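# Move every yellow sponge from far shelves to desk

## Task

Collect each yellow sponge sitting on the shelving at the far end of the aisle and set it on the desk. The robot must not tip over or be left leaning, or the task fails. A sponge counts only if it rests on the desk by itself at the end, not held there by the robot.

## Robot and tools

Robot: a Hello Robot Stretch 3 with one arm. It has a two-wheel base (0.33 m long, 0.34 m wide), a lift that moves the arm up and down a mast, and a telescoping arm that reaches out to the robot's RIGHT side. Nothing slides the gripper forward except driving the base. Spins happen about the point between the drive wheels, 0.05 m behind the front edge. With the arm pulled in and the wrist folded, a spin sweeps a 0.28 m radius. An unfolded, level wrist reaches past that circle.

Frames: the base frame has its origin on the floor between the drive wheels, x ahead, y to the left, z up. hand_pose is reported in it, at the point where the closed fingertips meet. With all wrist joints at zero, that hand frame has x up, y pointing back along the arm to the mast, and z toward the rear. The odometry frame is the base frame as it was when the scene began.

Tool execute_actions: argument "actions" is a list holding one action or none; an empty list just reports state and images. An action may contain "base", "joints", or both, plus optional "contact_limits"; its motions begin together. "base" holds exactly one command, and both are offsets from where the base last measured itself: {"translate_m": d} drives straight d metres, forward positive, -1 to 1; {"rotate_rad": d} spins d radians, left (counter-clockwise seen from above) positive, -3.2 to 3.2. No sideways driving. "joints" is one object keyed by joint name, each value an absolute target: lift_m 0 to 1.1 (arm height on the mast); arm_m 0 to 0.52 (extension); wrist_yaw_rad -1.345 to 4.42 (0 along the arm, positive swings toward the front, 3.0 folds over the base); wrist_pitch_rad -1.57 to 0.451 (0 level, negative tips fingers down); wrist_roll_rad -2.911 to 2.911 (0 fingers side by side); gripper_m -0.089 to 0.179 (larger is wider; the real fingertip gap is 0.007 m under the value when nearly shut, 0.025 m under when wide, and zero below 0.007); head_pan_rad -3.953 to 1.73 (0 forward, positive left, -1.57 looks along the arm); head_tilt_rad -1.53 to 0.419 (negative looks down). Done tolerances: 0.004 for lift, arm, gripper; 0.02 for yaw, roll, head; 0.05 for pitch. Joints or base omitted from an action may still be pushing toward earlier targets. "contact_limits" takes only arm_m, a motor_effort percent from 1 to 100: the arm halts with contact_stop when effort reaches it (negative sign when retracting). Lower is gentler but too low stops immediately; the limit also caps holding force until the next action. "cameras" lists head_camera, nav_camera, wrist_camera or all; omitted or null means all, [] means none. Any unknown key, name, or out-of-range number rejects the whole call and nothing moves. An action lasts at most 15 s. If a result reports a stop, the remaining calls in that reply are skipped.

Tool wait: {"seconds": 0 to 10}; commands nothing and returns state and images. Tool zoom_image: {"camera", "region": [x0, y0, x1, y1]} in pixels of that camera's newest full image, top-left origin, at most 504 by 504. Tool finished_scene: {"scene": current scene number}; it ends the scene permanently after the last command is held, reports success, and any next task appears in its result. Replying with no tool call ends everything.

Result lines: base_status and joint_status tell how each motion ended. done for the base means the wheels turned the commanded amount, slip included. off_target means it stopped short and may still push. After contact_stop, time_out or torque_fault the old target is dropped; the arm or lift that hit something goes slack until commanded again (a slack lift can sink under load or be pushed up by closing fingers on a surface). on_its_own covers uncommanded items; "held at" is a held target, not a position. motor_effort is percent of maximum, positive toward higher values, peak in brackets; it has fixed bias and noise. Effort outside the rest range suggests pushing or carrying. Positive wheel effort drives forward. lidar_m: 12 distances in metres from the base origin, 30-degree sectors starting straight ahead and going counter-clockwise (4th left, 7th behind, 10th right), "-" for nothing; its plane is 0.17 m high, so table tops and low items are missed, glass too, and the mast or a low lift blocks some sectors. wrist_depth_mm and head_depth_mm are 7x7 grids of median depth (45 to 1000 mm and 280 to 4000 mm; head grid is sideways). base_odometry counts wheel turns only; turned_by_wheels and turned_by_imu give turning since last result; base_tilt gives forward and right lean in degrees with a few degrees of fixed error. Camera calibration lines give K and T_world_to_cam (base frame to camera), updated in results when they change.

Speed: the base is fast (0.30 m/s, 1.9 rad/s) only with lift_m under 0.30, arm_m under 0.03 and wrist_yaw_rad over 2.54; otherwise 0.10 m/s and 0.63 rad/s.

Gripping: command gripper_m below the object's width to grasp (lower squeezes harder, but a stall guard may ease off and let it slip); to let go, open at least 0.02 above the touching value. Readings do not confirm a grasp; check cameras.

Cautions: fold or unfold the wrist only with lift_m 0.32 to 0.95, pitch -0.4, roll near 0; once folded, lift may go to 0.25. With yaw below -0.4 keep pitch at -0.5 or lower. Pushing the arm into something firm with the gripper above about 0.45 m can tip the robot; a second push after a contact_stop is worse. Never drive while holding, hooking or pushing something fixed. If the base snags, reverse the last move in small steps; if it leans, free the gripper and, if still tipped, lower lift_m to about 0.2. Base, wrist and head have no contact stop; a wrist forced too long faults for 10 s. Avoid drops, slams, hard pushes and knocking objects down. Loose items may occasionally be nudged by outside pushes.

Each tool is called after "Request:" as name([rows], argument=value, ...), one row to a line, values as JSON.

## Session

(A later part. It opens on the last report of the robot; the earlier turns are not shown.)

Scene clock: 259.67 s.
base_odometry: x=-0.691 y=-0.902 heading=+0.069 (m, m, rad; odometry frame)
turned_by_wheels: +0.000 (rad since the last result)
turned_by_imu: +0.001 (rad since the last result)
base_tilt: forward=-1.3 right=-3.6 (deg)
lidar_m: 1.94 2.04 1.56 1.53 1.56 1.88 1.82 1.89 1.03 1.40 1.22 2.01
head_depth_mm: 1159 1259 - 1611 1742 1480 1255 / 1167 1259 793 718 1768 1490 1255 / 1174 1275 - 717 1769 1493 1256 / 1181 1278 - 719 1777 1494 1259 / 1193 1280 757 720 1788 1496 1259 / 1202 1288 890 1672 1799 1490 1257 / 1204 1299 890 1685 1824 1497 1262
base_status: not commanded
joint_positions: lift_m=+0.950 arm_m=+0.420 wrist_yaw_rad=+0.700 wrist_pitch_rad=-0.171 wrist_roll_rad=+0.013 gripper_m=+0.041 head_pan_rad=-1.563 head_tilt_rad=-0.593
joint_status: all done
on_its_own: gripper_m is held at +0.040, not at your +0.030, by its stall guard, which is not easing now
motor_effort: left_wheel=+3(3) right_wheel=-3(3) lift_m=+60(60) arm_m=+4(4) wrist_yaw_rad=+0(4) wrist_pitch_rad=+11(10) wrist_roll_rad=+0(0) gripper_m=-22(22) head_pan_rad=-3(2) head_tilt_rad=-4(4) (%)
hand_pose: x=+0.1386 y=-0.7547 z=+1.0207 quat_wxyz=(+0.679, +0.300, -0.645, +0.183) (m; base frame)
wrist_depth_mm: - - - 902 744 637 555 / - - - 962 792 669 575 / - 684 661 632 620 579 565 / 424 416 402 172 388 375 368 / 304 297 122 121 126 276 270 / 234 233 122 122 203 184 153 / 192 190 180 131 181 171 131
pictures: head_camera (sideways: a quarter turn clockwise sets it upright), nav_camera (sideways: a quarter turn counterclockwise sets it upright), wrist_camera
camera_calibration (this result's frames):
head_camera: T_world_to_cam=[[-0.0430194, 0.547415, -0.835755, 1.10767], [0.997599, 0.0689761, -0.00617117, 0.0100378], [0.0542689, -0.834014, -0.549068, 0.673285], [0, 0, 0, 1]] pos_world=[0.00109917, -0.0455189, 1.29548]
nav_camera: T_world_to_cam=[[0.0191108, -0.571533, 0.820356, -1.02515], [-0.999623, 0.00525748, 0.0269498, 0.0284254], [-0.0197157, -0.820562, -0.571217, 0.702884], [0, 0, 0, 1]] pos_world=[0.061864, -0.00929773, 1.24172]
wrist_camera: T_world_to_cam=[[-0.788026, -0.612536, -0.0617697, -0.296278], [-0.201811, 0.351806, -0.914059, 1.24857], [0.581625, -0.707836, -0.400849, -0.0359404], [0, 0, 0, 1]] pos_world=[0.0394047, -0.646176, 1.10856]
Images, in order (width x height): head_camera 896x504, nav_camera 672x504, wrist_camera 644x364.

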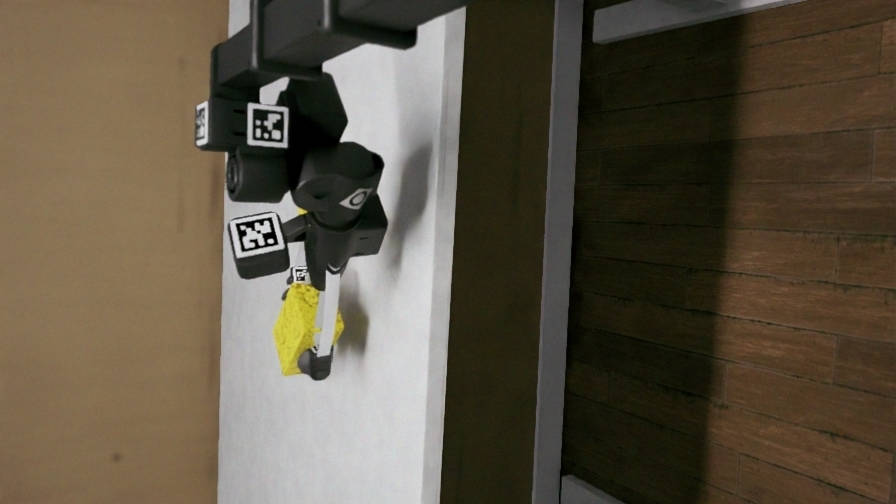

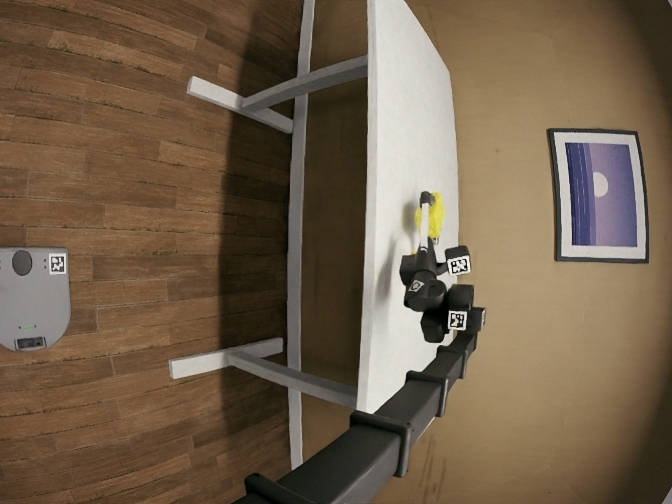

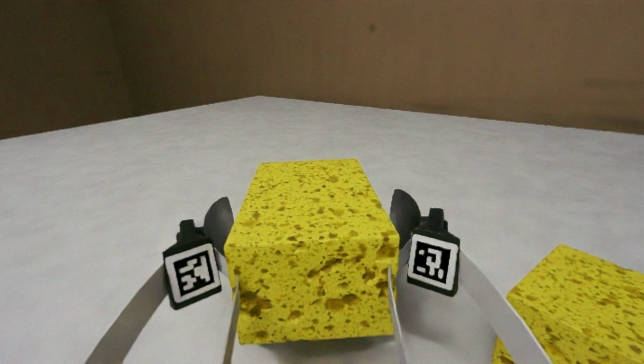

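The first sponge is close; shift forward.

Request:
execute_actions([
  {"base":{"translate_m":0.12},"joints":{"lift_m":0.93}},
], cameras=[])

Request:
execute_actions([
  {"joints":{"lift_m":0.908}},
], cameras=[])

Request:
execute_actions([
  {"joints":{"gripper_m":0.13}},
], cameras=["wrist_camera"])

Request:
execute_actions([
  {"joints":{"lift_m":1.0}},
])

Scene clock: 266.57 s.
base_odometry: x=-0.571 y=-0.894 heading=+0.069 (m, m, rad; odometry frame)
turned_by_wheels: +0.000 (rad since the last result)
turned_by_imu: +0.001 (rad since the last result)
base_tilt: forward=-1.4 right=-3.5 (deg)
lidar_m: 1.82 1.91 1.55 1.53 1.56 2.01 1.94 1.98 1.09 1.40 1.15 1.91
head_depth_mm: 1162 1261 - 1642 1747 1487 1261 / 1169 1265 - 718 1769 1482 1258 / 1175 1260 - 717 1780 1492 1255 / 1187 1268 - 719 1782 1495 1259 / 1191 1277 766 1659 1790 1494 1258 / 1197 1285 890 1673 1805 1492 1258 / 1211 1298 890 1683 1793 1488 1260
base_status: done
joint_positions: lift_m=+0.930 arm_m=+0.420 wrist_yaw_rad=+0.700 wrist_pitch_rad=-0.171 wrist_roll_rad=+0.013 gripper_m=+0.041 head_pan_rad=-1.563 head_tilt_rad=-0.593
joint_status: all done
on_its_own: gripper_m is held at +0.040, not at your +0.030, by its stall guard, which is not easing now
motor_effort: left_wheel=+3(7) right_wheel=-2(4) lift_m=+28(52) arm_m=+4(5) wrist_yaw_rad=+0(1) wrist_pitch_rad=+11(11) wrist_roll_rad=+0(0) gripper_m=-23(22) head_pan_rad=-2(3) head_tilt_rad=-4(4) (%)
hand_pose: x=+0.1386 y=-0.7547 z=+1.0017 quat_wxyz=(+0.679, +0.300, -0.645, +0.183) (m; base frame)
wrist_depth_mm: - - - 877 746 638 550 / - - - 956 766 661 570 / - 598 571 557 528 510 493 / 374 363 354 172 339 330 319 / 266 263 122 120 126 245 238 / 205 204 122 122 177 193 189 / 169 165 157 131 158 158 156
pictures: none
No camera images: the call's "cameras" was empty. Leave "cameras" out to get every camera's image.

Scene clock: 267.50 s.
base_odometry: x=-0.571 y=-0.894 heading=+0.069 (m, m, rad; odometry frame)
turned_by_wheels: +0.000 (rad since the last result)
turned_by_imu: +0.000 (rad since the last result)
base_tilt: forward=-1.4 right=-3.6 (deg)
lidar_m: 1.82 1.91 1.56 1.53 1.56 2.00 1.94 1.98 1.09 1.41 1.15 1.90
head_depth_mm: 1160 1255 1009 1651 1752 1492 1259 / 1169 1259 - 718 1777 1496 1258 / 1175 1259 - 1652 1776 1493 1259 / 1183 1269 - 1667 1786 1494 1259 / 1198 1278 943 1657 1791 1495 1258 / 1202 1288 890 1671 1801 1499 1261 / 1211 1301 891 1686 1783 1489 1256
base_status: not commanded
joint_positions: lift_m=+0.908 arm_m=+0.420 wrist_yaw_rad=+0.700 wrist_pitch_rad=-0.171 wrist_roll_rad=+0.013 gripper_m=+0.041 head_pan_rad=-1.563 head_tilt_rad=-0.593
joint_status: all done
on_its_own: gripper_m is held at +0.040, not at your +0.030, by its stall guard, which is not easing now
motor_effort: left_wheel=+2(2) right_wheel=-2(3) lift_m=+28(28) arm_m=+2(4) wrist_yaw_rad=+0(0) wrist_pitch_rad=+11(11) wrist_roll_rad=+0(0) gripper_m=-22(22) head_pan_rad=-1(3) head_tilt_rad=-3(4) (%)
hand_pose: x=+0.1386 y=-0.7547 z=+0.9797 quat_wxyz=(+0.679, +0.300, -0.645, +0.183) (m; base frame)
wrist_depth_mm: - - - 898 742 625 548 / - - - 898 787 648 566 / 522 499 475 462 436 428 409 / 309 302 277 168 282 272 268 / 220 218 121 121 125 201 198 / 172 170 122 123 150 159 158 / 140 138 131 130 132 132 131
pictures: none
No camera images: the call's "cameras" was empty. Leave "cameras" out to get every camera's image.

Scene clock: 268.87 s.
base_odometry: x=-0.571 y=-0.894 heading=+0.069 (m, m, rad; odometry frame)
turned_by_wheels: +0.000 (rad since the last result)
turned_by_imu: +0.000 (rad since the last result)
base_tilt: forward=-1.3 right=-3.5 (deg)
lidar_m: 1.82 1.91 1.56 1.53 1.57 2.00 1.94 1.98 1.08 1.40 1.14 1.90
head_depth_mm: 1161 1257 1008 1661 1752 1488 1256 / 1169 1258 - 716 1756 1493 1260 / 1178 1259 - 1649 1780 1492 1258 / 1184 1268 1078 1663 1780 1492 1256 / 1191 1275 944 1663 1788 1488 1258 / 1202 1289 890 1674 1809 1493 1263 / 1209 1290 890 1695 1785 1495 1260
base_status: not commanded
joint_positions: lift_m=+0.908 arm_m=+0.420 wrist_yaw_rad=+0.700 wrist_pitch_rad=-0.171 wrist_roll_rad=+0.013 gripper_m=+0.130 head_pan_rad=-1.563 head_tilt_rad=-0.593
joint_status: all done
motor_effort: left_wheel=+2(3) right_wheel=-3(3) lift_m=+28(28) arm_m=+4(5) wrist_yaw_rad=+0(0) wrist_pitch_rad=+11(10) wrist_roll_rad=+0(0) gripper_m=+0(96) head_pan_rad=-1(3) head_tilt_rad=-4(4) (%)
hand_pose: x=+0.1386 y=-0.7547 z=+0.9797 quat_wxyz=(+0.679, +0.300, -0.645, +0.183) (m; base frame)
wrist_depth_mm: - - - 896 751 625 563 / - - - 908 755 654 586 / 528 498 476 458 442 429 408 / 311 303 277 170 283 276 267 / 219 232 192 124 194 203 198 / 175 - 154 123 154 153 158 / - 139 132 131 133 132 131
pictures: wrist_camera
camera_calibration (this result's frames):
wrist_camera: T_world_to_cam=[[-0.788026, -0.612535, -0.0617697, -0.298812], [-0.201811, 0.351806, -0.914059, 1.21107], [0.581624, -0.707837, -0.400849, -0.0523869], [0, 0, 0, 1]] pos_world=[0.0394046, -0.646176, 1.06753]
Images, in order (width x height): wrist_camera 644x364.

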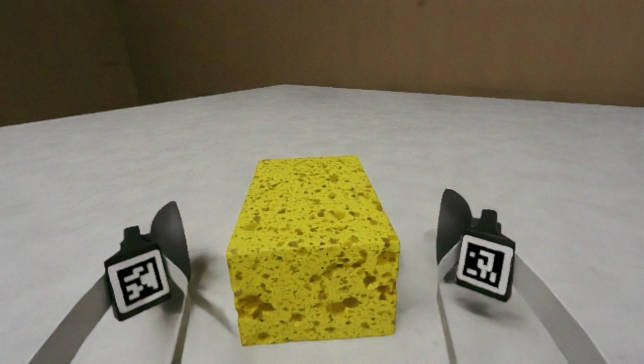

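Scene clock: 270.53 s.
base_odometry: x=-0.571 y=-0.894 heading=+0.069 (m, m, rad; odometry frame)
turned_by_wheels: +0.000 (rad since the last result)
turned_by_imu: +0.000 (rad since the last result)
base_tilt: forward=-1.5 right=-3.5 (deg)
lidar_m: 1.82 1.92 1.56 1.53 1.56 2.00 1.94 1.97 1.09 1.40 1.15 1.90
head_depth_mm: 1159 - 839 716 1752 1489 1254 / 1165 - 784 718 1771 1490 1261 / 1177 1259 793 718 1779 1490 1257 / 1184 1269 795 718 1789 1491 1262 / 1190 1277 773 1654 1783 1490 1260 / 1198 1286 840 1678 1809 1493 1259 / 1206 1293 889 1689 1792 1490 1259
base_status: not commanded
joint_positions: lift_m=+1.000 arm_m=+0.420 wrist_yaw_rad=+0.700 wrist_pitch_rad=-0.171 wrist_roll_rad=+0.013 gripper_m=+0.130 head_pan_rad=-1.563 head_tilt_rad=-0.593
joint_status: all done
motor_effort: left_wheel=+3(3) right_wheel=-3(3) lift_m=+59(62) arm_m=+4(4) wrist_yaw_rad=+0(0) wrist_pitch_rad=+10(10) wrist_roll_rad=+0(0) gripper_m=+0(0) head_pan_rad=-2(3) head_tilt_rad=-4(4) (%)
hand_pose: x=+0.1386 y=-0.7547 z=+1.0708 quat_wxyz=(+0.679, +0.300, -0.645, +0.183) (m; base frame)
wrist_depth_mm: - - - 889 728 633 545 / - - - 935 778 666 581 / - - 881 834 757 699 596 / 574 553 537 524 514 504 490 / 407 421 387 383 379 373 366 / 315 - 304 233 296 280 290 / 265 255 250 192 245 242 238
pictures: head_camera (sideways: a quarter turn clockwise sets it upright), nav_camera (sideways: a quarter turn counterclockwise sets it upright), wrist_camera
camera_calibration (this result's frames):
head_camera: T_world_to_cam=[[-0.0430193, 0.547415, -0.835755, 1.10767], [0.997599, 0.068976, -0.00617116, 0.0100378], [0.0542688, -0.834014, -0.549068, 0.673285], [0, 0, 0, 1]] pos_world=[0.00109917, -0.0455189, 1.29548]
nav_camera: T_world_to_cam=[[0.0191107, -0.571533, 0.820356, -1.02515], [-0.999623, 0.0052576, 0.0269498, 0.0284254], [-0.0197158, -0.820562, -0.571217, 0.702885], [0, 0, 0, 1]] pos_world=[0.061864, -0.00929772, 1.24172]
wrist_camera: T_world_to_cam=[[-0.788026, -0.612535, -0.0617697, -0.293189], [-0.201811, 0.351806, -0.914059, 1.29428], [0.581624, -0.707837, -0.400849, -0.0158942], [0, 0, 0, 1]] pos_world=[0.0394046, -0.646176, 1.15857]
Images, in order (width x height): head_camera 896x504, nav_camera 672x504, wrist_camera 644x364.

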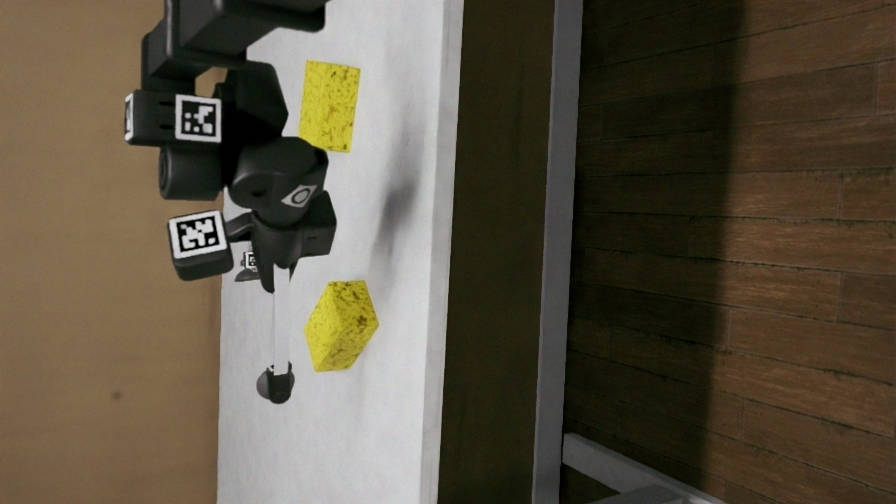

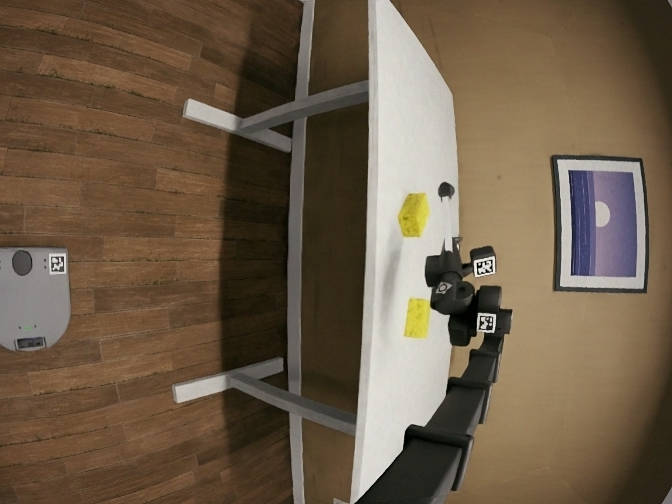

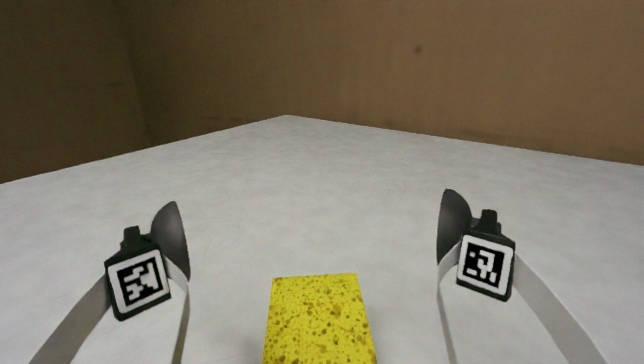

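Request:
finished_scene(scene=1)

The scene is finished: the task was done.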